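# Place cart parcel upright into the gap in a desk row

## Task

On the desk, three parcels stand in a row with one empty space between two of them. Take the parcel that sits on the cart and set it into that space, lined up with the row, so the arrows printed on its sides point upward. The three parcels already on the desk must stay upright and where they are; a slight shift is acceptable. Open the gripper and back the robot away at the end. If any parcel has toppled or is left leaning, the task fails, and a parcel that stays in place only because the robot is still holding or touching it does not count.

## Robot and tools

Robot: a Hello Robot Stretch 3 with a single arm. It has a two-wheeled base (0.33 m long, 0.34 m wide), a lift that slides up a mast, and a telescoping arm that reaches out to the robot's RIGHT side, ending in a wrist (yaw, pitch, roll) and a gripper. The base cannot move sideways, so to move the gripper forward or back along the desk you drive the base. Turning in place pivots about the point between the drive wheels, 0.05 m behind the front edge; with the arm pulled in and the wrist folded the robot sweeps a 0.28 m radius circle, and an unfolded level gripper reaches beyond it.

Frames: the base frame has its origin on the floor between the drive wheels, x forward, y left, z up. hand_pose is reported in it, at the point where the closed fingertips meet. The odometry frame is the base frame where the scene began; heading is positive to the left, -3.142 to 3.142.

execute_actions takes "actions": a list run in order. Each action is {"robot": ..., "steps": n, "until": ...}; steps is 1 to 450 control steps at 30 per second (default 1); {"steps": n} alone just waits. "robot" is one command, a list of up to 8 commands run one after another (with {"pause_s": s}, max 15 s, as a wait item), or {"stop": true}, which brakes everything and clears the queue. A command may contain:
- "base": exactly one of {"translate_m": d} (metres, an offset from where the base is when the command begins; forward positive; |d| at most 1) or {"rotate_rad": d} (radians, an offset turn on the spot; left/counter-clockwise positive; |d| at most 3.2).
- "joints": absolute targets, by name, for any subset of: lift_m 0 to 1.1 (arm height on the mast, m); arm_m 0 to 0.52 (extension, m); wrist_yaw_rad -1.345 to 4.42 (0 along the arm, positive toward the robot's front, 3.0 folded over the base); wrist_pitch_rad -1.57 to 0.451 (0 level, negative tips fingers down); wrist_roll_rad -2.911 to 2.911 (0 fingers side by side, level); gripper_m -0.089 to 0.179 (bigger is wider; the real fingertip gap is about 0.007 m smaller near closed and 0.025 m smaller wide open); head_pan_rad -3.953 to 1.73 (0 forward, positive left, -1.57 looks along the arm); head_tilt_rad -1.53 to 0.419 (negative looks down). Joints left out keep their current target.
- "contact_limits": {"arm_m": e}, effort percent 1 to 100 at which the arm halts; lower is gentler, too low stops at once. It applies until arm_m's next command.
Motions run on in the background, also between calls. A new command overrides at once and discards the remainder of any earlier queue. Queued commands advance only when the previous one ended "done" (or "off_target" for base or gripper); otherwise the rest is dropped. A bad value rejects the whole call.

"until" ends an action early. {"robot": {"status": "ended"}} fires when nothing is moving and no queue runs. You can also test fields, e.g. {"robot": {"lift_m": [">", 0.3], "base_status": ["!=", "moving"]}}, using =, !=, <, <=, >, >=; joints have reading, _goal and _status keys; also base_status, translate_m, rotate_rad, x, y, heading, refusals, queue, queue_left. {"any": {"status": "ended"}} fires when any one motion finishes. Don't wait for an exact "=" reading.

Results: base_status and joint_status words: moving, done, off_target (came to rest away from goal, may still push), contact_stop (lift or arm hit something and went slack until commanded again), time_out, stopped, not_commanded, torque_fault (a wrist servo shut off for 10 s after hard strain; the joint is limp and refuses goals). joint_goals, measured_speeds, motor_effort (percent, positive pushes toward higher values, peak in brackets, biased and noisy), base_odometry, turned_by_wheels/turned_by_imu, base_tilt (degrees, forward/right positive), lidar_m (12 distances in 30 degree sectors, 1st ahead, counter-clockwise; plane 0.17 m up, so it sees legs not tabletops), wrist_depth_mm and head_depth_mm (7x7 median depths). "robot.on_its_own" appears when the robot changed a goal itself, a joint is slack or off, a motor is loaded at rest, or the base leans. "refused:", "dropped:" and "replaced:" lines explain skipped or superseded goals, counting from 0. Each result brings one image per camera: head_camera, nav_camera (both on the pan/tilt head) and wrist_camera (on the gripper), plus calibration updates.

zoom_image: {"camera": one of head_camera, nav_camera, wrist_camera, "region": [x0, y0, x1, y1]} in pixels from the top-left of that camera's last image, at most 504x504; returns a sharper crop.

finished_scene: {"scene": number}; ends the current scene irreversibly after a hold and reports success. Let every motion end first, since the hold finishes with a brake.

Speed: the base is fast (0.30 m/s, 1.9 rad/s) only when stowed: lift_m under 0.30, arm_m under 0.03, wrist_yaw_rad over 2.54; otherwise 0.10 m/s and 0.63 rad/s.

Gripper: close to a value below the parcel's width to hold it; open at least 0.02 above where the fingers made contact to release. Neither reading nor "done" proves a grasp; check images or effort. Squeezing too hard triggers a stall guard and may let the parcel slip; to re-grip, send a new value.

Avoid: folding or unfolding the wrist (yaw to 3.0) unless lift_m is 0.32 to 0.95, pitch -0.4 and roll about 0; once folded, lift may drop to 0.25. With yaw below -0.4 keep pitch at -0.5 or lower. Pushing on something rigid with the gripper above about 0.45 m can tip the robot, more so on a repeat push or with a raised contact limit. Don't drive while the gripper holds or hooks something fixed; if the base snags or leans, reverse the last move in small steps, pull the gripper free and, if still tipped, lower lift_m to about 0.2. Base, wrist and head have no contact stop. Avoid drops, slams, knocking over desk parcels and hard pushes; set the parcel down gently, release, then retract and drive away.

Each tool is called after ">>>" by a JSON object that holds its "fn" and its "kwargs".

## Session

>>> {"fn": "execute_actions", "kwargs": {"actions": [{"robot": {"joints": {"head_tilt_rad": -0.3}}, "steps": 60, "until": {"robot": {"status": "ended"}}}]}}

Scene clock: 0.73 s.
robot.base_odometry: x=+0.000 y=+0.000 heading=+0.000 (m, m, rad; robot's odometry frame)
robot.turned_by_wheels: +0.000 (rad since the last result)
robot.turned_by_imu: +0.000 (rad since the last result)
robot.base_tilt: forward=-0.7 right=+1.9 (deg)
robot.lidar_m: 1.80 2.13 2.01 2.33 2.05 1.54 2.39 1.70 1.70 1.97 1.71 1.45
robot.head_depth_mm: 1600 1663 1738 1739 1798 1798 1489 / 1741 1811 1879 1895 1959 1838 1498 / 1911 2005 2113 2209 2340 1920 1505 / 2120 2226 2369 2510 2562 1989 1505 / 2367 2544 2686 2854 2840 2003 1520 / 2431 2544 2622 2707 2729 2003 1528 / 2252 2324 2402 2405 2464 2011 1520
robot.base_status: not_commanded
robot.joint_positions: lift_m=+0.453 arm_m=+0.001 wrist_yaw_rad=+2.924 wrist_pitch_rad=-0.604 wrist_roll_rad=-0.008 gripper_m=+0.037 head_pan_rad=+0.009 head_tilt_rad=-0.296
robot.joint_goals: lift_m=+0.453 arm_m=+0.001 wrist_yaw_rad=+2.924 wrist_pitch_rad=-0.604 wrist_roll_rad=-0.008 gripper_m=+0.037 head_pan_rad=+0.009 head_tilt_rad=-0.300
robot.joint_status: lift_m=not_commanded arm_m=not_commanded wrist_yaw_rad=not_commanded wrist_pitch_rad=not_commanded wrist_roll_rad=not_commanded gripper_m=not_commanded head_pan_rad=not_commanded head_tilt_rad=done
robot.measured_speeds: translate_m=+0.000 rotate_rad=+0.000 lift_m=+0.000 arm_m=+0.000 wrist_yaw_rad=+0.000 wrist_pitch_rad=+0.000 wrist_roll_rad=+0.000 head_pan_rad=+0.000 head_tilt_rad=+0.000
robot: refusals=0 queue=done queue_left=0
robot.motor_effort: left_wheel=+0(0) right_wheel=+0(1) lift_m=+19(19) arm_m=-1(1) wrist_yaw_rad=+1(0) wrist_pitch_rad=+4(4) wrist_roll_rad=+0(0) gripper_m=+0(1) head_pan_rad=+0(0) head_tilt_rad=-2(25) (%)
robot.hand_pose: x=+0.0214 y=+0.0461 z=+0.4265 quat_wxyz=(+0.282, +0.691, +0.137, +0.651) (m; robot's base frame)
robot.wrist_depth_mm: - - - - - - - / - - - - - - - / 907 - 870 866 866 850 878 / 736 712 738 747 730 737 734 / 645 647 - 641 644 631 640 / 572 572 - 579 566 573 568 / 513 - - 518 508 515 517
pictures: head_camera (sideways: a quarter turn clockwise sets it upright), nav_camera (sideways: a quarter turn counterclockwise sets it upright), wrist_camera
camera_calibration (this result's frames):
head_camera: T_world_to_cam=[[-0.263157, 0.0377941, -0.964012, 1.27266], [-0.0168465, 0.9989, 0.0437606, -0.0544164], [0.964606, 0.0277561, -0.262231, 0.294121], [0, 0, 0, 1]] pos_world=[0.0502806, -0.00190602, 1.30637]
nav_camera: T_world_to_cam=[[0.249942, -0.000869151, 0.96826, -1.21328], [0.0667901, -0.997602, -0.0181364, 0.0715289], [0.965954, 0.0692032, -0.249285, 0.276105], [0, 0, 0, 1]] pos_world=[0.0317673, 0.0511955, 1.24489]
wrist_camera: T_world_to_cam=[[0.965017, -0.262101, 0.00674742, -0.0187507], [-0.186786, -0.705321, -0.683837, 0.35594], [0.183994, 0.658654, -0.729603, 0.445355], [0, 0, 0, 1]] pos_world=[0.00263687, -0.0471972, 0.568464]
Images, in order (width x height): head_camera 896x504, nav_camera 672x504, wrist_camera 644x364.

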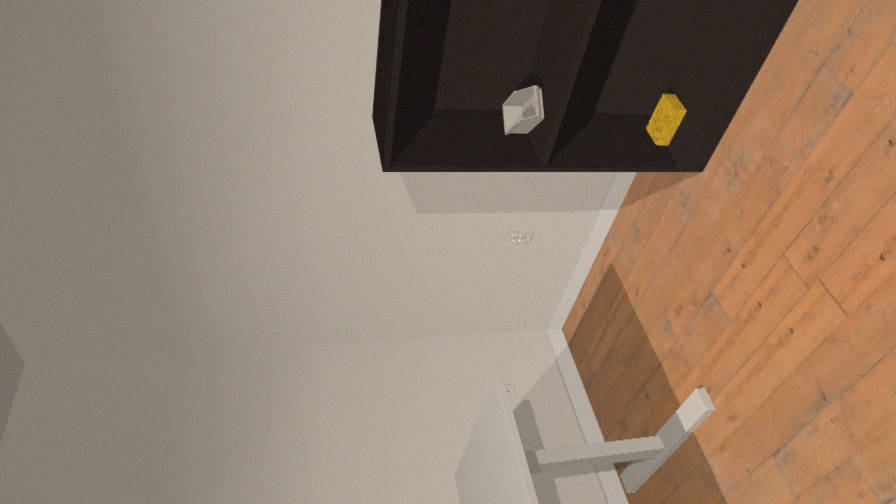

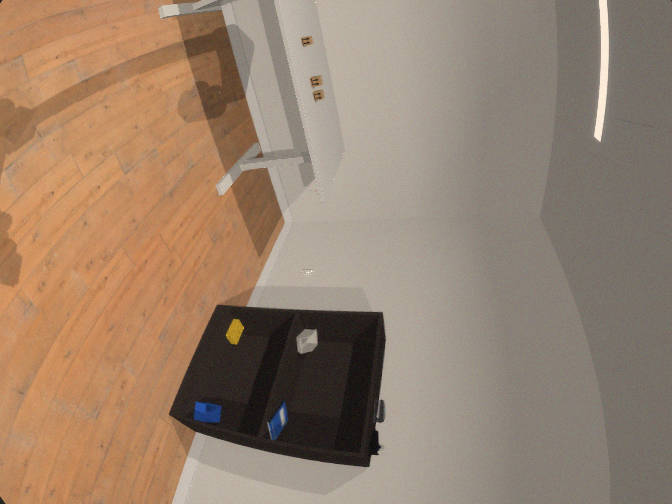

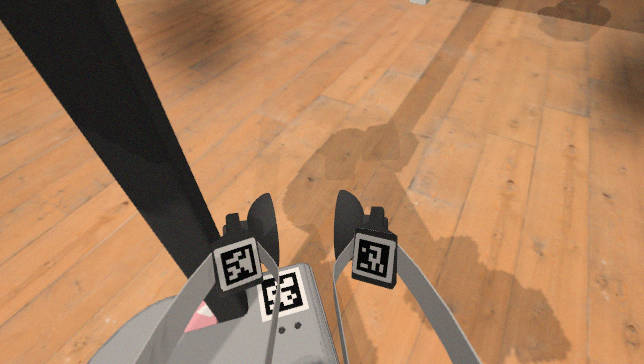

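>>> {"fn": "execute_actions", "kwargs": {"actions": [{"robot": {"joints": {"head_pan_rad": 0.65}}, "steps": 90, "until": {"robot": {"status": "ended"}}}]}}

>>> {"fn": "execute_actions", "kwargs": {"actions": [{"robot": {"joints": {"head_pan_rad": -3.3}}, "steps": 200, "until": {"robot": {"status": "ended"}}}]}}

Scene clock: 5.70 s.
robot.base_odometry: x=+0.000 y=+0.000 heading=+0.000 (m, m, rad; robot's odometry frame)
robot.turned_by_wheels: +0.000 (rad since the last result)
robot.turned_by_imu: -0.001 (rad since the last result)
robot.base_tilt: forward=-0.7 right=+1.8 (deg)
robot.lidar_m: 1.80 2.14 2.02 2.33 2.04 1.54 2.39 1.70 1.70 1.97 1.71 1.44
robot.head_depth_mm: 2204 2322 2425 2510 2639 1932 1491 / 2177 2265 2406 2321 2595 1957 1495 / 2158 2253 2350 2352 2588 1973 1503 / 2129 2212 2338 2370 2547 1979 1510 / 2102 2196 2290 2356 2526 1976 1513 / 2076 2157 2268 2324 2456 2001 1519 / 2045 2133 2234 2303 2452 2015 1529
robot.base_status: not_commanded
robot.joint_positions: lift_m=+0.453 arm_m=+0.001 wrist_yaw_rad=+2.924 wrist_pitch_rad=-0.604 wrist_roll_rad=-0.008 gripper_m=+0.037 head_pan_rad=+0.643 head_tilt_rad=-0.296
robot.joint_goals: lift_m=+0.453 arm_m=+0.001 wrist_yaw_rad=+2.924 wrist_pitch_rad=-0.604 wrist_roll_rad=-0.008 gripper_m=+0.037 head_pan_rad=+0.650 head_tilt_rad=-0.300
robot.joint_status: lift_m=not_commanded arm_m=not_commanded wrist_yaw_rad=not_commanded wrist_pitch_rad=not_commanded wrist_roll_rad=not_commanded gripper_m=not_commanded head_pan_rad=done head_tilt_rad=done
robot.measured_speeds: translate_m=+0.000 rotate_rad=+0.000 lift_m=+0.000 arm_m=+0.000 wrist_yaw_rad=+0.000 wrist_pitch_rad=+0.000 wrist_roll_rad=+0.000 head_pan_rad=+0.000 head_tilt_rad=+0.000
robot: refusals=0 queue=done queue_left=0
robot.motor_effort: left_wheel=+0(0) right_wheel=-1(1) lift_m=+19(19) arm_m=-1(1) wrist_yaw_rad=+0(1) wrist_pitch_rad=+4(4) wrist_roll_rad=+0(0) gripper_m=+1(0) head_pan_rad=+3(46) head_tilt_rad=-2(2) (%)
robot.hand_pose: x=+0.0214 y=+0.0461 z=+0.4265 quat_wxyz=(+0.282, +0.691, +0.137, +0.651) (m; robot's base frame)
robot.wrist_depth_mm: - - - - - - - / - - - - - - - / 849 - 865 868 871 869 860 / 729 732 730 754 750 750 731 / 643 639 - 644 648 651 656 / 565 587 - 569 564 575 577 / 523 - - 526 517 528 509
pictures: head_camera (sideways: a quarter turn clockwise sets it upright), nav_camera (sideways: a quarter turn counterclockwise sets it upright), wrist_camera
camera_calibration (this result's frames):
head_camera: T_world_to_cam=[[-0.234578, -0.125374, -0.963979, 1.27244], [-0.60482, 0.795159, 0.0437616, -0.050831], [0.76103, 0.593299, -0.262355, 0.295525], [0, 0, 0, 1]] pos_world=[0.0428388, 0.0246144, 1.30636]
nav_camera: T_world_to_cam=[[0.202071, 0.147314, 0.968228, -1.21294], [0.64431, -0.764549, -0.0181438, 0.0680156], [0.737585, 0.627505, -0.24941, 0.27766], [0, 0, 0, 1]] pos_world=[-0.00352012, 0.0564523, 1.24489]
wrist_camera: T_world_to_cam=[[0.965017, -0.262101, 0.00674743, -0.0187508], [-0.186786, -0.705321, -0.683837, 0.35594], [0.183994, 0.658654, -0.729603, 0.445355], [0, 0, 0, 1]] pos_world=[0.0026369, -0.0471972, 0.568464]
Images, in order (width x height): head_camera 896x504, nav_camera 672x504, wrist_camera 644x364.

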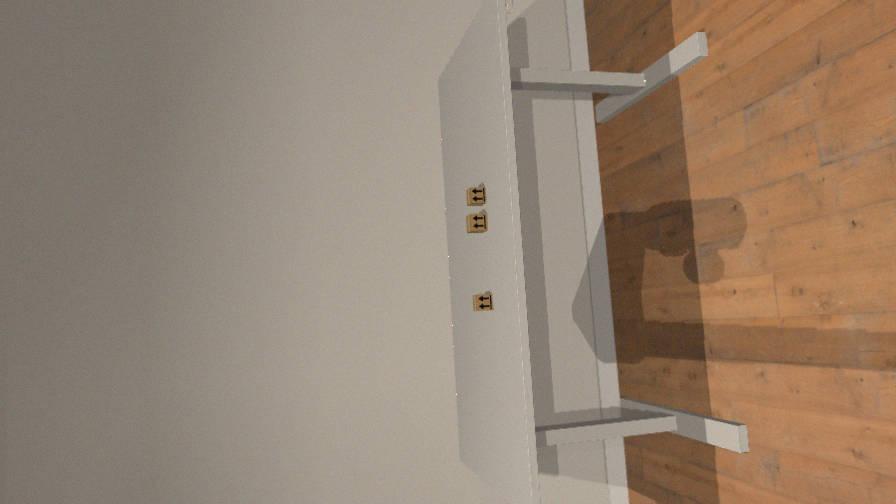

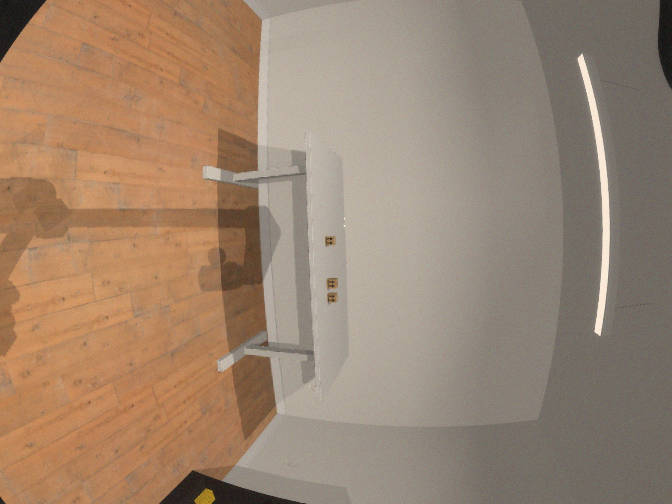

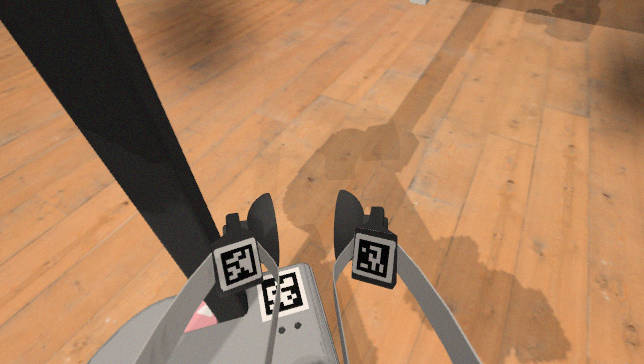

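Scene clock: 7.93 s.
robot.base_odometry: x=+0.000 y=+0.000 heading=+0.000 (m, m, rad; robot's odometry frame)
robot.turned_by_wheels: +0.000 (rad since the last result)
robot.turned_by_imu: +0.000 (rad since the last result)
robot.base_tilt: forward=-0.8 right=+1.9 (deg)
robot.lidar_m: 1.80 2.13 2.02 2.34 2.05 1.54 2.39 1.70 1.70 1.96 1.71 1.44
robot.head_depth_mm: 1779 1849 1936 1986 1740 1802 1489 / 1904 1989 2083 2170 2274 1835 1489 / 2054 2147 2256 2362 2479 1966 1500 / 2200 2318 2451 2586 2657 1984 1517 / 2400 2520 2695 2866 2881 2000 1519 / 2562 2666 2776 2882 2847 2006 1528 / 2362 2430 2504 2590 2618 2028 1525
robot.base_status: not_commanded
robot.joint_positions: lift_m=+0.453 arm_m=+0.001 wrist_yaw_rad=+2.924 wrist_pitch_rad=-0.604 wrist_roll_rad=-0.008 gripper_m=+0.037 head_pan_rad=-3.293 head_tilt_rad=-0.296
robot.joint_goals: lift_m=+0.453 arm_m=+0.001 wrist_yaw_rad=+2.924 wrist_pitch_rad=-0.604 wrist_roll_rad=-0.008 gripper_m=+0.037 head_pan_rad=-3.300 head_tilt_rad=-0.300
robot.joint_status: lift_m=not_commanded arm_m=not_commanded wrist_yaw_rad=not_commanded wrist_pitch_rad=not_commanded wrist_roll_rad=not_commanded gripper_m=not_commanded head_pan_rad=done head_tilt_rad=done
robot.measured_speeds: translate_m=+0.000 rotate_rad=+0.000 lift_m=+0.000 arm_m=+0.000 wrist_yaw_rad=+0.000 wrist_pitch_rad=+0.000 wrist_roll_rad=+0.000 head_pan_rad=+0.000 head_tilt_rad=+0.000
robot: refusals=0 queue=done queue_left=0
robot.motor_effort: left_wheel=+0(0) right_wheel=+0(1) lift_m=+19(19) arm_m=-1(1) wrist_yaw_rad=+0(0) wrist_pitch_rad=+4(4) wrist_roll_rad=+0(0) gripper_m=+0(1) head_pan_rad=-4(58) head_tilt_rad=-2(2) (%)
robot.hand_pose: x=+0.0214 y=+0.0461 z=+0.4265 quat_wxyz=(+0.282, +0.691, +0.137, +0.651) (m; robot's base frame)
robot.wrist_depth_mm: - - - - - - - / - - - - - - - / 854 - 851 882 881 865 877 / 722 737 756 741 739 729 738 / 650 643 - 648 642 646 644 / 569 576 - 577 572 578 577 / 518 - - 516 517 519 515
pictures: head_camera (sideways: a quarter turn clockwise sets it upright), nav_camera (sideways: a quarter turn counterclockwise sets it upright), wrist_camera
camera_calibration (this result's frames):
head_camera: T_world_to_cam=[[0.2541, -0.0794262, -0.963911, 1.26937], [-0.143047, -0.988748, 0.0437635, -0.0536504], [-0.956541, 0.126764, -0.262603, 0.306325], [0, 0, 0, 1]] pos_world=[-0.0372096, 0.00894342, 1.30635]
nav_camera: T_world_to_cam=[[-0.246959, 0.040864, 0.968164, -1.21012], [0.0935282, 0.995451, -0.0181585, 0.0713946], [-0.964502, 0.0860662, -0.249658, 0.288366], [0, 0, 0, 1]] pos_world=[-0.0273985, -0.046438, 1.24488]
wrist_camera: T_world_to_cam=[[0.965017, -0.262101, 0.00674729, -0.0187507], [-0.186786, -0.705321, -0.683837, 0.35594], [0.183994, 0.658654, -0.729603, 0.445355], [0, 0, 0, 1]] pos_world=[0.00263691, -0.0471972, 0.568464]
Images, in order (width x height): head_camera 896x504, nav_camera 672x504, wrist_camera 644x364.

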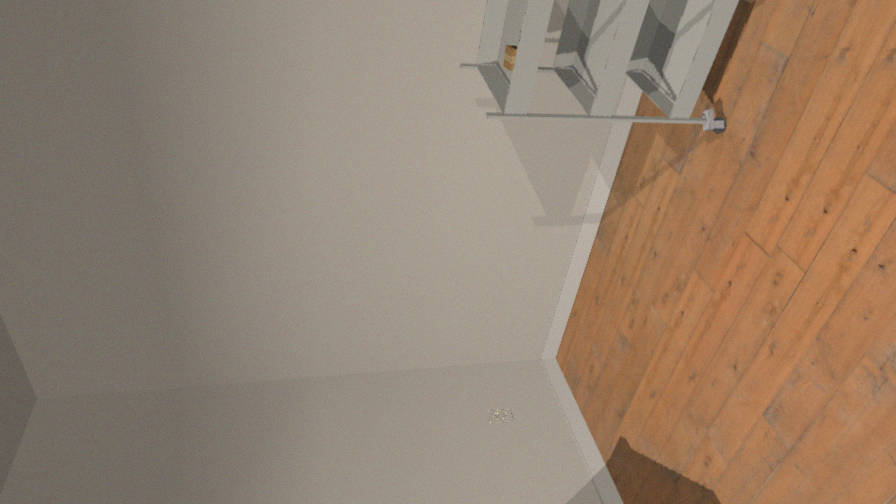

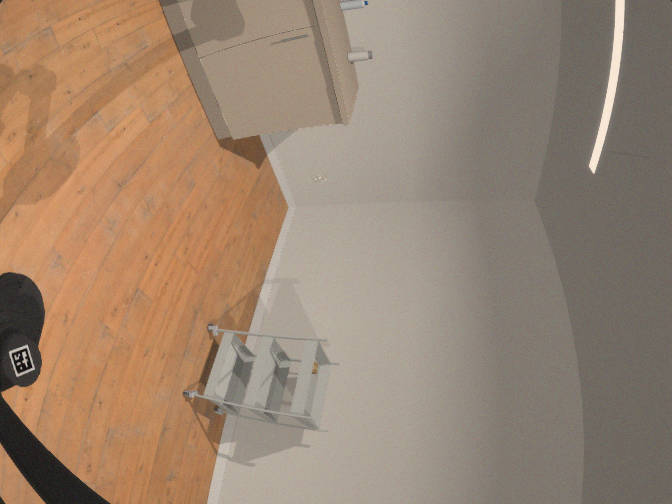

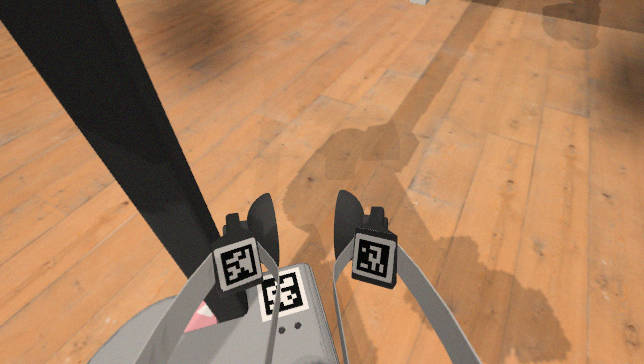

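>>> {"fn": "execute_actions", "kwargs": {"actions": [{"robot": [{"joints": {"lift_m": 0.27}}, {"base": {"rotate_rad": 2.84}}, {"base": {"translate_m": 0.7}}, {"base": {"translate_m": 0.62}}, {"base": {"rotate_rad": 1.09}, "joints": {"head_pan_rad": -1.57, "head_tilt_rad": -0.8}}], "steps": 450, "until": {"robot": {"status": "ended"}}}]}}

Scene clock: 29.37 s.
robot.base_odometry: x=-1.260 y=+0.392 heading=-2.354 (m, m, rad; robot's odometry frame)
robot.turned_by_wheels: +3.930 (rad since the last result)
robot.turned_by_imu: +3.853 (rad since the last result)
robot.base_tilt: forward=-0.3 right=+1.6 (deg)
robot.lidar_m: 1.15 1.11 1.54 2.87 2.92 2.71 3.05 1.25 0.39 0.38 0.93 1.27
robot.head_depth_mm: 726 827 960 875 736 884 1050 / 724 825 957 881 739 887 1057 / 723 826 957 884 703 891 1063 / 723 824 954 893 747 897 1063 / 722 822 955 1105 1273 1241 1121 / 723 822 953 1133 1394 1305 1123 / 719 821 954 1132 1396 1311 1126
robot.base_status: moving (rotate_rad +1.0898 of +1.0900)
robot.joint_positions: lift_m=+0.270 arm_m=+0.001 wrist_yaw_rad=+2.924 wrist_pitch_rad=-0.605 wrist_roll_rad=-0.008 gripper_m=+0.037 head_pan_rad=-1.577 head_tilt_rad=-0.791
robot.joint_goals: lift_m=+0.270 arm_m=+0.001 wrist_yaw_rad=+2.924 wrist_pitch_rad=-0.605 wrist_roll_rad=-0.008 gripper_m=+0.037 head_pan_rad=-1.570 head_tilt_rad=-0.800
robot.joint_status: lift_m=done arm_m=not_commanded wrist_yaw_rad=not_commanded wrist_pitch_rad=not_commanded wrist_roll_rad=not_commanded gripper_m=not_commanded head_pan_rad=done head_tilt_rad=done
robot.measured_speeds: translate_m=+0.000 rotate_rad=+0.000 lift_m=+0.000 arm_m=+0.000 wrist_yaw_rad=+0.000 wrist_pitch_rad=+0.000 wrist_roll_rad=+0.000 head_pan_rad=+0.000 head_tilt_rad=+0.000
robot: refusals=0 queue=running queue_left=0
robot.motor_effort: left_wheel=-3(12) right_wheel=+3(9) lift_m=+14(19) arm_m=-1(1) wrist_yaw_rad=+0(0) wrist_pitch_rad=+4(4) wrist_roll_rad=+0(0) gripper_m=+1(1) head_pan_rad=+5(58) head_tilt_rad=-5(36) (%)
robot.hand_pose: x=+0.0213 y=+0.0459 z=+0.2435 quat_wxyz=(+0.282, +0.691, +0.137, +0.651) (m; robot's base frame)
robot.wrist_depth_mm: - 925 902 888 889 889 906 / 686 722 709 716 703 704 724 / 589 - 598 595 579 587 588 / 510 490 526 517 509 504 505 / 455 - - - 440 444 439 / - - - - 383 391 392 / - - - - 351 349 345
pictures: head_camera (sideways: a quarter turn clockwise sets it upright), nav_camera (sideways: a quarter turn counterclockwise sets it upright), wrist_camera
camera_calibration (this result's frames):
head_camera: T_world_to_cam=[[0.0444781, 0.688704, -0.723677, 0.957336], [0.998908, -0.0202978, 0.0420773, -0.0583929], [0.0142898, -0.724758, -0.688855, 0.855024], [0, 0, 0, 1]] pos_world=[0.00353053, -0.0408212, 1.28425]
nav_camera: T_world_to_cam=[[-0.0073748, -0.679622, 0.733525, -0.90555], [-0.998422, -0.0358365, -0.0432411, 0.11069], [0.0556746, -0.732686, -0.678285, 0.839864], [0, 0, 0, 1]] pos_world=[0.0570781, 0.00389163, 1.2387]
wrist_camera: T_world_to_cam=[[0.965017, -0.262099, 0.00677335, -0.0175392], [-0.18687, -0.705693, -0.68343, 0.230604], [0.183906, 0.658256, -0.729985, 0.31203], [0, 0, 0, 1]] pos_world=[0.00263425, -0.0472571, 0.385498]
Images, in order (width x height): head_camera 896x504, nav_camera 672x504, wrist_camera 644x364.

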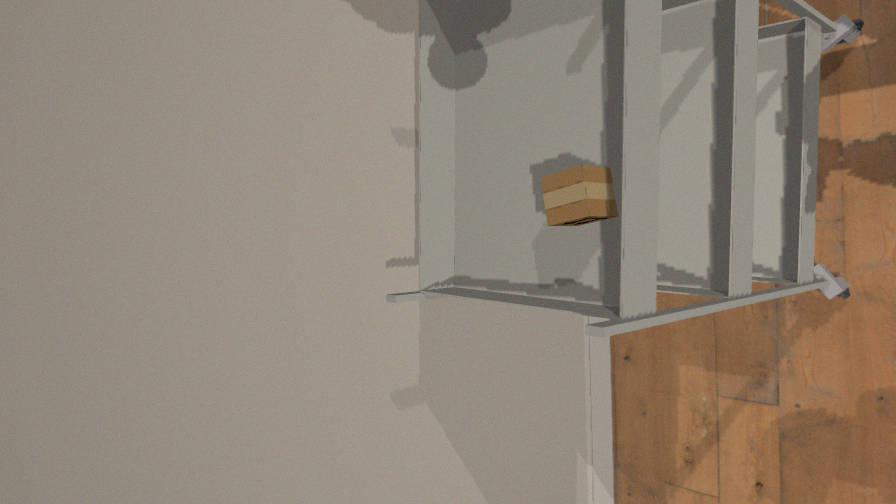

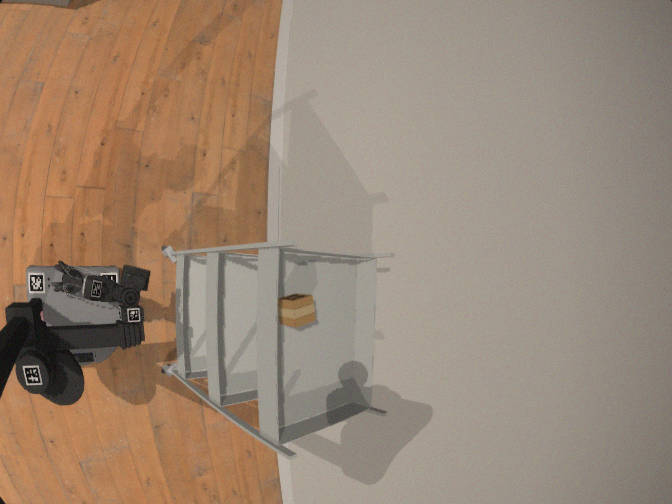

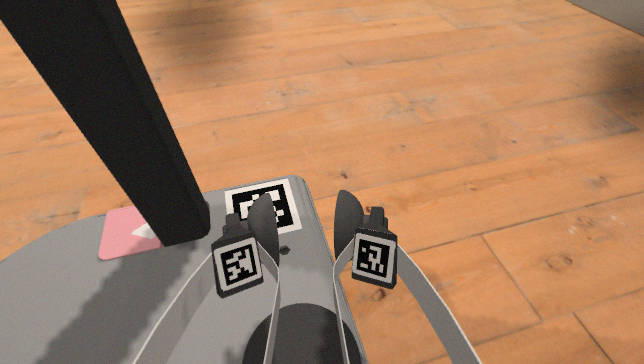

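>>> {"fn": "execute_actions", "kwargs": {"actions": [{"robot": {"base": {"translate_m": 0.35}, "joints": {"head_pan_rad": -2.2, "head_tilt_rad": -0.75}}, "steps": 300, "until": {"robot": {"status": "ended"}}}]}}

Scene clock: 35.17 s.
robot.base_odometry: x=-1.507 y=+0.144 heading=-2.354 (m, m, rad; robot's odometry frame)
robot.turned_by_wheels: +0.000 (rad since the last result)
robot.turned_by_imu: +0.001 (rad since the last result)
robot.base_tilt: forward=-0.8 right=+1.8 (deg)
robot.lidar_m: 1.12 0.78 1.04 2.86 2.98 3.05 3.05 0.54 0.46 0.89 0.93 1.28
robot.head_depth_mm: 1141 1330 1605 922 1441 1274 1119 / 1047 1205 1380 948 1055 1248 1124 / 963 1099 1213 955 837 1130 1125 / 894 1005 1153 959 815 1103 1101 / 836 931 1056 946 1105 1297 1133 / 781 866 973 1088 1282 1329 1137 / 733 809 899 1017 1159 1281 1142
robot.base_status: done (translate_m +0.3500 of +0.3500)
robot.joint_positions: lift_m=+0.270 arm_m=+0.001 wrist_yaw_rad=+2.924 wrist_pitch_rad=-0.605 wrist_roll_rad=-0.008 gripper_m=+0.037 head_pan_rad=-2.193 head_tilt_rad=-0.754
robot.joint_goals: lift_m=+0.270 arm_m=+0.001 wrist_yaw_rad=+2.924 wrist_pitch_rad=-0.605 wrist_roll_rad=-0.008 gripper_m=+0.037 head_pan_rad=-2.200 head_tilt_rad=-0.750
robot.joint_status: lift_m=done arm_m=not_commanded wrist_yaw_rad=not_commanded wrist_pitch_rad=not_commanded wrist_roll_rad=not_commanded gripper_m=not_commanded head_pan_rad=done head_tilt_rad=done
robot.measured_speeds: translate_m=+0.000 rotate_rad=+0.000 lift_m=+0.000 arm_m=+0.000 wrist_yaw_rad=+0.000 wrist_pitch_rad=+0.000 wrist_roll_rad=+0.000 head_pan_rad=+0.000 head_tilt_rad=+0.000
robot: refusals=0 queue=done queue_left=0
robot.motor_effort: left_wheel=-3(9) right_wheel=+3(7) lift_m=+13(13) arm_m=-1(2) wrist_yaw_rad=+0(0) wrist_pitch_rad=+4(4) wrist_roll_rad=+0(0) gripper_m=+0(1) head_pan_rad=-5(47) head_tilt_rad=+2(10) (%)
robot.hand_pose: x=+0.0213 y=+0.0459 z=+0.2435 quat_wxyz=(+0.283, +0.691, +0.137, +0.651) (m; robot's base frame)
robot.wrist_depth_mm: - 912 879 892 893 869 662 / 699 715 706 707 714 712 659 / 587 - 584 583 601 590 594 / 505 494 520 519 503 502 502 / 457 - - - 437 436 437 / - - - - 389 393 393 / - - - - 346 356 351
pictures: head_camera (sideways: a quarter turn clockwise sets it upright), nav_camera (sideways: a quarter turn counterclockwise sets it upright), wrist_camera
camera_calibration (this result's frames):
head_camera: T_world_to_cam=[[0.41846, 0.514417, -0.74851, 0.98742], [0.80447, -0.592466, 0.0425697, -0.0578499], [-0.421568, -0.619967, -0.661756, 0.822435], [0, 0, 0, 1]] pos_world=[-0.0199447, -0.0323367, 1.28581]
nav_camera: T_world_to_cam=[[-0.382722, -0.528153, 0.758009, -0.935172], [-0.83651, 0.546365, -0.0416697, 0.107659], [-0.392142, -0.65003, -0.650911, 0.806989], [0, 0, 0, 1]] pos_world=[0.0486013, -0.0281675, 1.23863]
wrist_camera: T_world_to_cam=[[0.965017, -0.262099, 0.00677509, -0.0175399], [-0.186875, -0.705717, -0.683404, 0.23059], [0.183901, 0.658231, -0.730009, 0.312036], [0, 0, 0, 1]] pos_world=[0.00263404, -0.0472579, 0.385494]
Images, in order (width x height): head_camera 896x504, nav_camera 672x504, wrist_camera 644x364.

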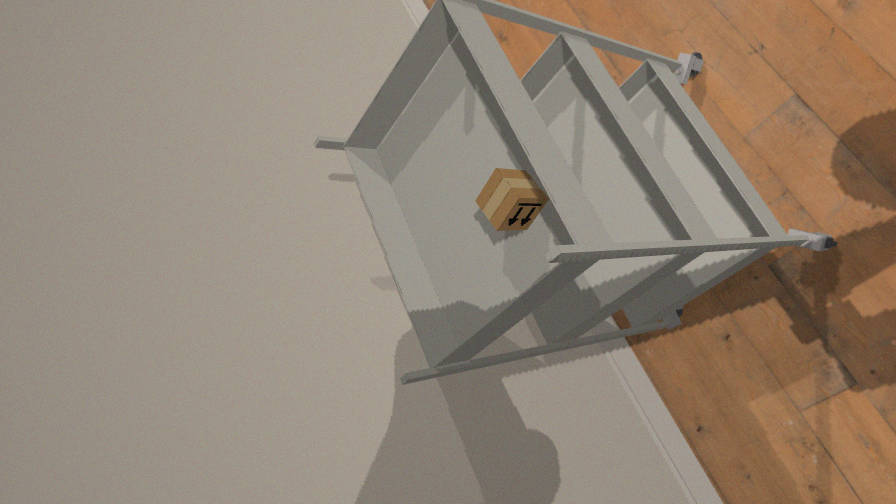

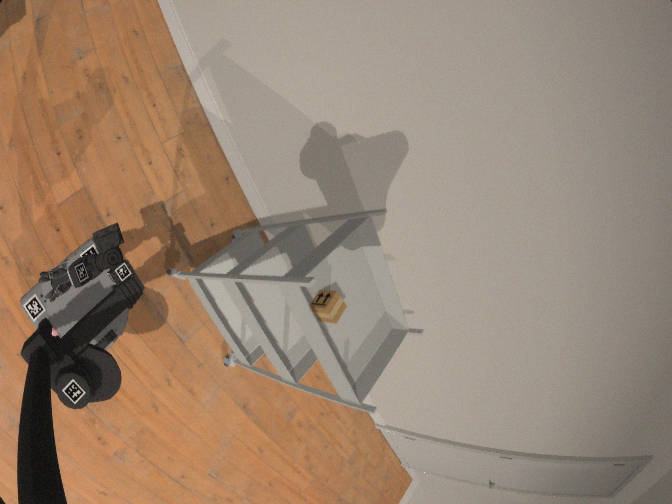

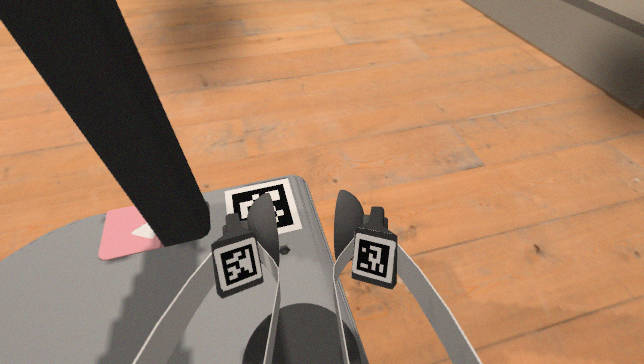

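>>> {"fn": "execute_actions", "kwargs": {"actions": [{"robot": [{"base": {"translate_m": -0.38}}, {"joints": {"lift_m": 0.93}}, {"joints": {"wrist_yaw_rad": 0.12, "wrist_pitch_rad": -1.57, "gripper_m": 0.12, "head_pan_rad": -1.57}}, {"joints": {"arm_m": 0.27}}], "steps": 450, "until": {"robot": {"status": "ended"}}}]}}

Scene clock: 56.53 s.
robot.base_odometry: x=-1.239 y=+0.414 heading=-2.354 (m, m, rad; robot's odometry frame)
robot.turned_by_wheels: +0.000 (rad since the last result)
robot.turned_by_imu: -0.005 (rad since the last result)
robot.base_tilt: forward=-0.8 right=+1.9 (deg)
robot.lidar_m: 1.16 1.14 1.58 2.87 2.83 2.68 3.02 1.25 0.39 0.38 0.40 1.27
robot.head_depth_mm: 720 815 - 875 759 833 1018 / 719 799 - 885 762 843 1026 / 719 799 - 893 757 847 1054 / 719 812 936 898 748 869 1059 / 717 813 934 1046 773 789 1089 / 718 812 931 1098 1330 1329 1138 / 715 810 931 1098 1334 1337 1137
robot.base_status: done (translate_m -0.3800 of -0.3800)
robot.joint_positions: lift_m=+0.930 arm_m=+0.270 wrist_yaw_rad=+0.120 wrist_pitch_rad=-1.562 wrist_roll_rad=-0.008 gripper_m=+0.120 head_pan_rad=-1.577 head_tilt_rad=-0.754
robot.joint_goals: lift_m=+0.930 arm_m=+0.270 wrist_yaw_rad=+0.120 wrist_pitch_rad=-1.570 wrist_roll_rad=-0.008 gripper_m=+0.120 head_pan_rad=-1.570 head_tilt_rad=-0.750
robot.joint_status: lift_m=done arm_m=moving wrist_yaw_rad=done wrist_pitch_rad=done wrist_roll_rad=not_commanded gripper_m=done head_pan_rad=done head_tilt_rad=done
robot.measured_speeds: translate_m=+0.000 rotate_rad=+0.000 lift_m=+0.000 arm_m=+0.000 wrist_yaw_rad=+0.000 wrist_pitch_rad=+0.000 wrist_roll_rad=+0.000 head_pan_rad=+0.000 head_tilt_rad=+0.000
robot: refusals=0 queue=running queue_left=0
robot.motor_effort: left_wheel=-4(13) right_wheel=+3(4) lift_m=+24(25) arm_m=+3(3) wrist_yaw_rad=-1(1) wrist_pitch_rad=-1(1) wrist_roll_rad=+0(0) gripper_m=+1(81) head_pan_rad=+4(47) head_tilt_rad=+2(2) (%)
robot.hand_pose: x=-0.0242 y=-0.3931 z=+0.8119 quat_wxyz=(+0.533, +0.529, -0.469, -0.465) (m; robot's base frame)
robot.wrist_depth_mm: 819 272 275 282 283 286 289 / 884 279 283 236 292 299 300 / 903 292 293 300 302 309 308 / 888 274 300 307 312 321 306 / 949 974 - - - - 292 / - - - - - - - / - - - - - - -
pictures: head_camera (sideways: a quarter turn clockwise sets it upright), nav_camera (sideways: a quarter turn counterclockwise sets it upright), wrist_camera
camera_calibration (this result's frames):
head_camera: T_world_to_cam=[[0.0443575, 0.661559, -0.74858, 0.989793], [0.998916, -0.0188065, 0.042571, -0.0590378], [0.0140851, -0.749657, -0.661676, 0.819674], [0, 0, 0, 1]] pos_world=[0.00352384, -0.0414427, 1.28581]
nav_camera: T_world_to_cam=[[-0.00725138, -0.652123, 0.758079, -0.937552], [-0.998434, -0.0373325, -0.0416651, 0.10864], [0.0554718, -0.757193, -0.650831, 0.804155], [0, 0, 0, 1]] pos_world=[0.0570639, 0.00155694, 1.23863]
wrist_camera: T_world_to_cam=[[-0.994294, -0.0975734, 0.0431147, -0.104807], [-0.0869568, 0.975469, 0.202234, 0.244922], [-0.0617897, 0.197331, -0.978388, 1.03891], [0, 0, 0, 1]] pos_world=[-0.0187175, -0.454149, 0.971441]
Images, in order (width x height): head_camera 896x504, nav_camera 672x504, wrist_camera 644x364.

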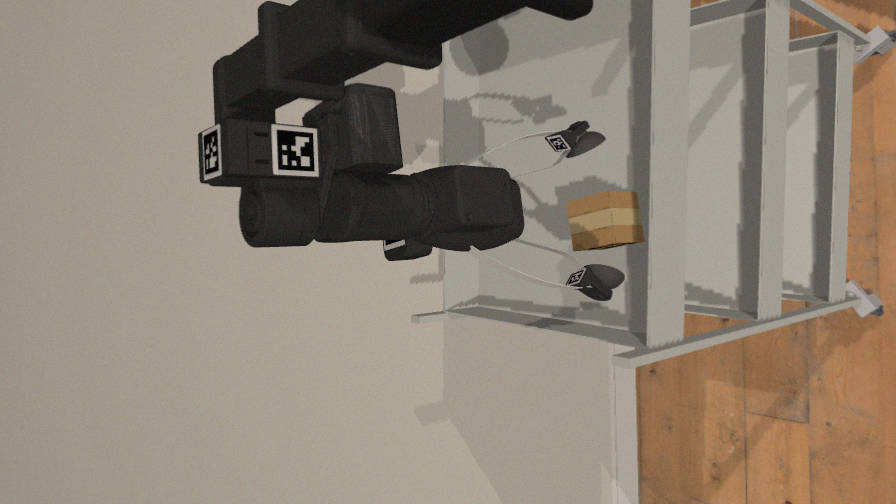

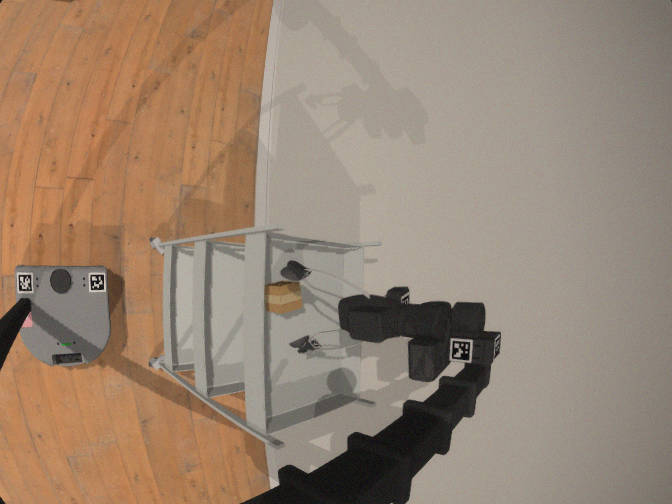

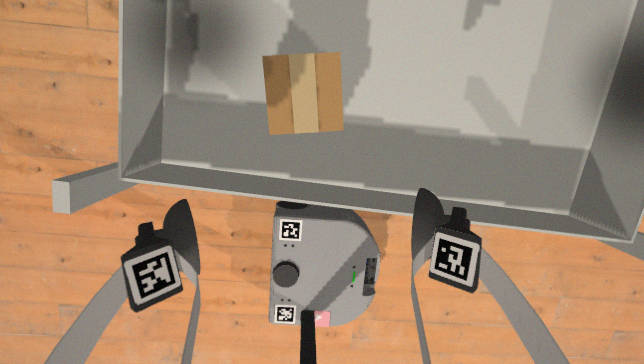

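>>> {"fn": "execute_actions", "kwargs": {"actions": [{"robot": [{"joints": {"arm_m": 0.355}}, {"joints": {"lift_m": 0.81}}, {"joints": {"gripper_m": 0.02}}, {"joints": {"lift_m": 0.98}}], "steps": 450, "until": {"robot": {"status": "ended"}}}]}}

Scene clock: 70.93 s.
robot.base_odometry: x=-1.239 y=+0.414 heading=-2.354 (m, m, rad; robot's odometry frame)
robot.turned_by_wheels: +0.000 (rad since the last result)
robot.turned_by_imu: -0.002 (rad since the last result)
robot.base_tilt: forward=-0.8 right=+1.9 (deg)
robot.lidar_m: 1.16 1.14 1.59 2.87 2.82 2.69 3.03 1.25 0.39 0.38 0.40 1.28
robot.head_depth_mm: 720 - 979 880 758 832 1017 / 708 - 938 886 763 845 1028 / 707 - 937 886 744 848 1050 / 718 813 927 895 748 871 1058 / 717 813 933 1045 771 788 1090 / 718 809 932 1098 1333 1326 1136 / 717 810 930 1098 1323 1336 1145
robot.base_status: done (translate_m -0.3800 of -0.3800)
robot.joint_positions: lift_m=+0.980 arm_m=+0.355 wrist_yaw_rad=+0.120 wrist_pitch_rad=-1.562 wrist_roll_rad=-0.008 gripper_m=+0.021 head_pan_rad=-1.577 head_tilt_rad=-0.754
robot.joint_goals: lift_m=+0.980 arm_m=+0.355 wrist_yaw_rad=+0.120 wrist_pitch_rad=-1.570 wrist_roll_rad=-0.008 gripper_m=+0.020 head_pan_rad=-1.570 head_tilt_rad=-0.750
robot.joint_status: lift_m=done arm_m=done wrist_yaw_rad=done wrist_pitch_rad=done wrist_roll_rad=not_commanded gripper_m=done head_pan_rad=done head_tilt_rad=done
robot.measured_speeds: translate_m=+0.000 rotate_rad=+0.000 lift_m=+0.000 arm_m=+0.000 wrist_yaw_rad=+0.000 wrist_pitch_rad=+0.000 wrist_roll_rad=+0.000 head_pan_rad=+0.000 head_tilt_rad=+0.000
robot: refusals=0 queue=done queue_left=0
robot.motor_effort: left_wheel=-3(4) right_wheel=+3(2) lift_m=+24(25) arm_m=+2(3) wrist_yaw_rad=+1(0) wrist_pitch_rad=-1(1) wrist_roll_rad=+0(0) gripper_m=-14(88) head_pan_rad=+5(4) head_tilt_rad=+2(3) (%)
robot.hand_pose: x=-0.0242 y=-0.4780 z=+0.8619 quat_wxyz=(+0.533, +0.529, -0.469, -0.465) (m; robot's base frame)
robot.wrist_depth_mm: 880 863 319 323 331 334 331 / 898 925 331 337 342 346 325 / 949 938 342 349 351 360 344 / - - 354 357 367 375 357 / - - 134 134 387 385 - / - - 139 138 - 380 - / - - - 144 - - -
pictures: head_camera (sideways: a quarter turn clockwise sets it upright), nav_camera (sideways: a quarter turn counterclockwise sets it upright), wrist_camera
camera_calibration (this result's frames):
head_camera: T_world_to_cam=[[0.0443577, 0.661559, -0.74858, 0.989793], [0.998916, -0.0188068, 0.0425711, -0.0590378], [0.0140849, -0.749657, -0.661676, 0.819674], [0, 0, 0, 1]] pos_world=[0.00352383, -0.0414427, 1.28581]
nav_camera: T_world_to_cam=[[-0.00725154, -0.652123, 0.758079, -0.937553], [-0.998434, -0.0373323, -0.0416651, 0.10864], [0.0554716, -0.757194, -0.650831, 0.804154], [0, 0, 0, 1]] pos_world=[0.0570639, 0.00155692, 1.23863]
wrist_camera: T_world_to_cam=[[-0.994293, -0.0975837, 0.0431209, -0.115269], [-0.0869486, 0.975414, 0.202503, 0.317409], [-0.0618217, 0.197598, -0.978332, 1.10466], [0, 0, 0, 1]] pos_world=[-0.0187207, -0.539132, 1.02142]
Images, in order (width x height): head_camera 896x504, nav_camera 672x504, wrist_camera 644x364.

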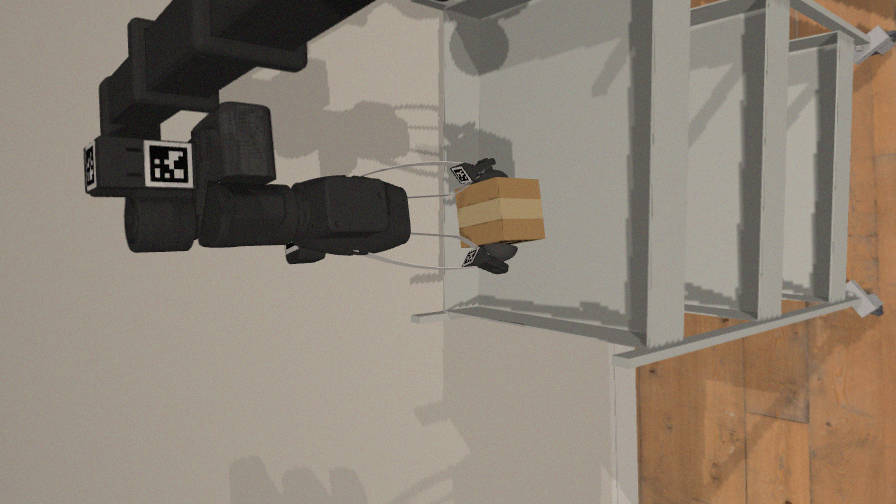

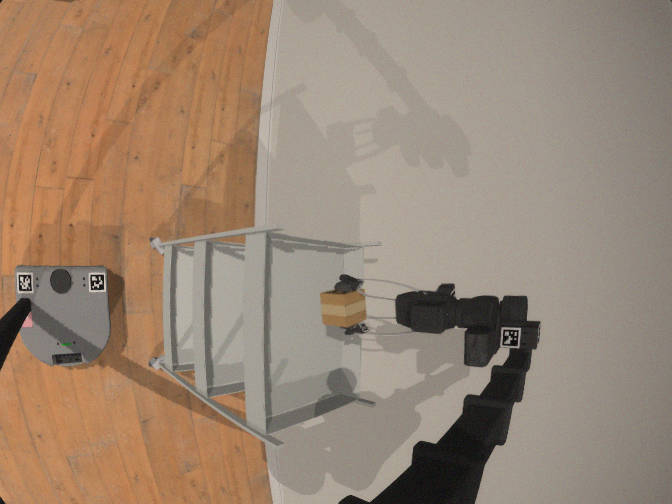

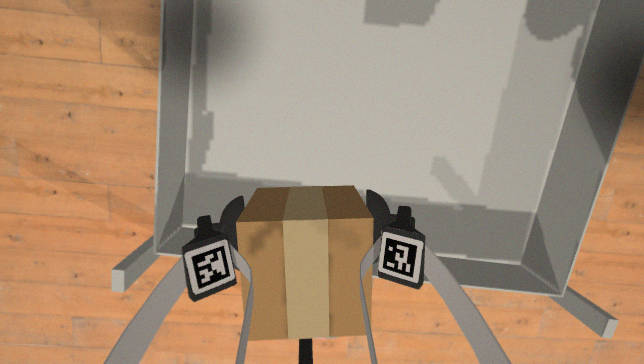

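>>> {"fn": "execute_actions", "kwargs": {"actions": [{"robot": [{"joints": {"wrist_pitch_rad": 0.0}}, {"joints": {"arm_m": 0.0, "wrist_yaw_rad": 1.57}}, {"base": {"rotate_rad": 2.51}}, {"base": {"translate_m": 1.0}}, {"base": {"translate_m": 1.0}}, {"base": {"translate_m": 0.33}}, {"base": {"rotate_rad": 2.2}}, {"joints": {"wrist_yaw_rad": 0.0, "head_pan_rad": -1.57, "head_tilt_rad": -0.8}}], "steps": 450, "until": {"robot": {"status": "ended"}}}, {"steps": 450, "until": {"robot": {"status": "ended"}}}, {"steps": 450, "until": {"robot": {"status": "ended"}}}]}}

Scene clock: 120.53 s.
robot.base_odometry: x=+1.062 y=+0.776 heading=+2.356 (m, m, rad; robot's odometry frame)
robot.turned_by_wheels: +4.710 (rad since the last result)
robot.turned_by_imu: +4.624 (rad since the last result)
robot.base_tilt: forward=-0.8 right=+1.9 (deg)
robot.lidar_m: 2.21 2.32 2.47 2.98 2.14 1.50 1.21 0.94 0.92 1.15 0.88 1.64
robot.head_depth_mm: 943 1076 1112 - - - 1085 / 948 1077 1115 - - - 1113 / 946 1080 1169 - - - 1112 / 945 1074 1001 823 670 1233 1114 / 942 1073 1095 839 682 1243 1116 / 940 1070 1104 843 686 1246 1120 / 939 1068 1111 851 688 1252 1130
robot.base_status: done (rotate_rad +2.1998 of +2.2000)
robot.joint_positions: lift_m=+0.980 arm_m=+0.002 wrist_yaw_rad=+0.002 wrist_pitch_rad=-0.031 wrist_roll_rad=-0.008 gripper_m=+0.021 head_pan_rad=-1.577 head_tilt_rad=-0.790
robot.joint_goals: lift_m=+0.980 arm_m=+0.000 wrist_yaw_rad=+0.000 wrist_pitch_rad=+0.000 wrist_roll_rad=-0.008 gripper_m=+0.020 head_pan_rad=-1.570 head_tilt_rad=-0.800
robot.joint_status: lift_m=done arm_m=done wrist_yaw_rad=done wrist_pitch_rad=done wrist_roll_rad=not_commanded gripper_m=done head_pan_rad=done head_tilt_rad=done
robot.measured_speeds: translate_m=+0.000 rotate_rad=+0.000 lift_m=+0.000 arm_m=+0.000 wrist_yaw_rad=+0.000 wrist_pitch_rad=+0.000 wrist_roll_rad=+0.000 head_pan_rad=+0.000 head_tilt_rad=+0.000
robot: refusals=0 queue=done queue_left=0
robot.motor_effort: left_wheel=-3(8) right_wheel=+2(6) lift_m=+24(24) arm_m=-4(4) wrist_yaw_rad=-1(1) wrist_pitch_rad=+9(8) wrist_roll_rad=+0(0) gripper_m=-14(14) head_pan_rad=+3(5) head_tilt_rad=-6(12) (%)
robot.hand_pose: x=-0.0209 y=-0.4021 z=+1.0864 quat_wxyz=(+0.710, +0.012, -0.704, -0.010) (m; robot's base frame)
robot.wrist_depth_mm: 778 796 796 799 811 814 850 / 808 819 838 848 847 846 860 / 858 867 848 864 894 894 921 / 889 892 898 895 932 928 942 / 892 897 133 134 965 923 - / 763 757 139 138 680 710 678 / 594 580 559 144 558 557 547
pictures: head_camera (sideways: a quarter turn clockwise sets it upright), nav_camera (sideways: a quarter turn counterclockwise sets it upright), wrist_camera
camera_calibration (this result's frames):
head_camera: T_world_to_cam=[[0.0444005, 0.68804, -0.724313, 0.958165], [0.998911, -0.0201522, 0.0420904, -0.05841], [0.0143634, -0.725392, -0.688186, 0.854152], [0, 0, 0, 1]] pos_world=[0.00353479, -0.0408377, 1.28429]
nav_camera: T_world_to_cam=[[-0.00729812, -0.678945, 0.734153, -0.906368], [-0.998418, -0.0359831, -0.0432023, 0.11064], [0.0557491, -0.733306, -0.677609, 0.838984], [0, 0, 0, 1]] pos_world=[0.0570773, 0.00383871, 1.2387]
wrist_camera: T_world_to_cam=[[-0.998964, 0.0408586, -0.0200304, 0.0100096], [0.0293145, 0.24117, -0.97004, 1.17927], [-0.0348038, -0.969622, -0.242118, 0.0409005], [0, 0, 0, 1]] pos_world=[-0.023147, -0.245155, 1.15404]
Images, in order (width x height): head_camera 896x504, nav_camera 672x504, wrist_camera 644x364.

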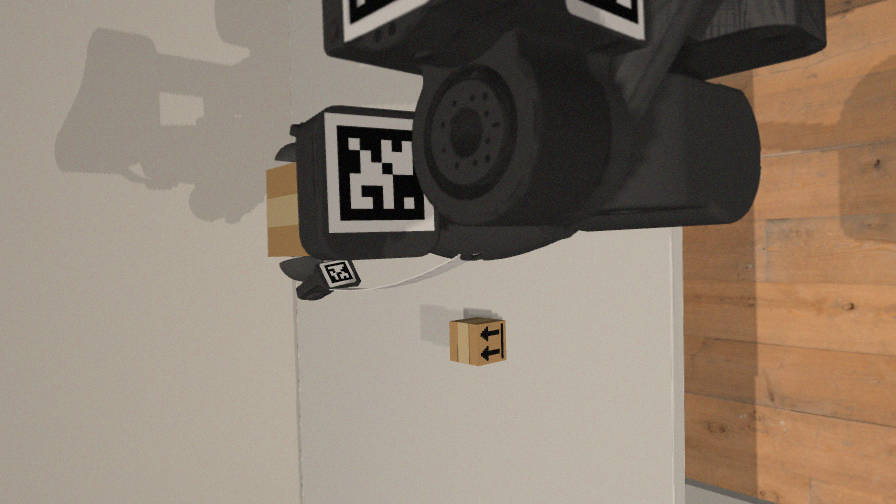

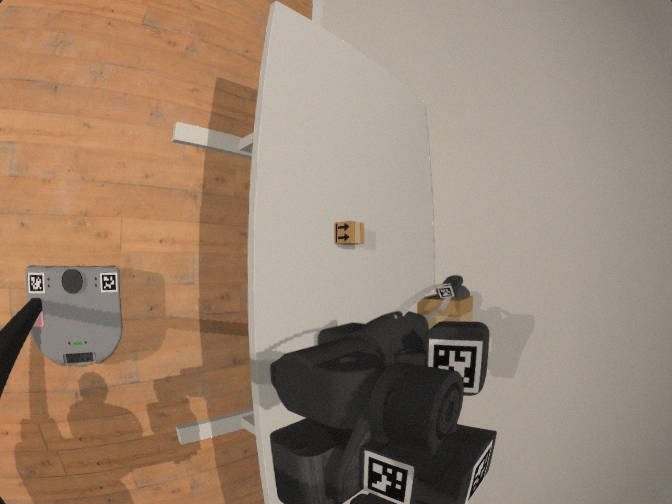

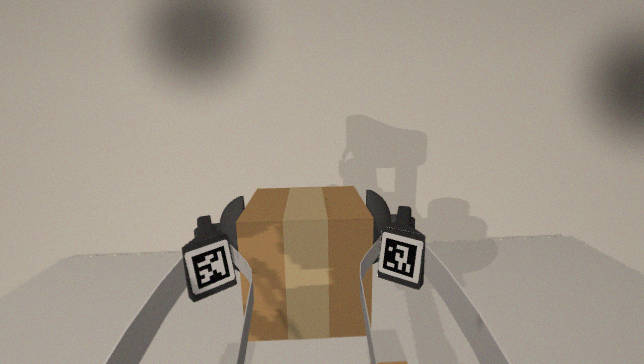

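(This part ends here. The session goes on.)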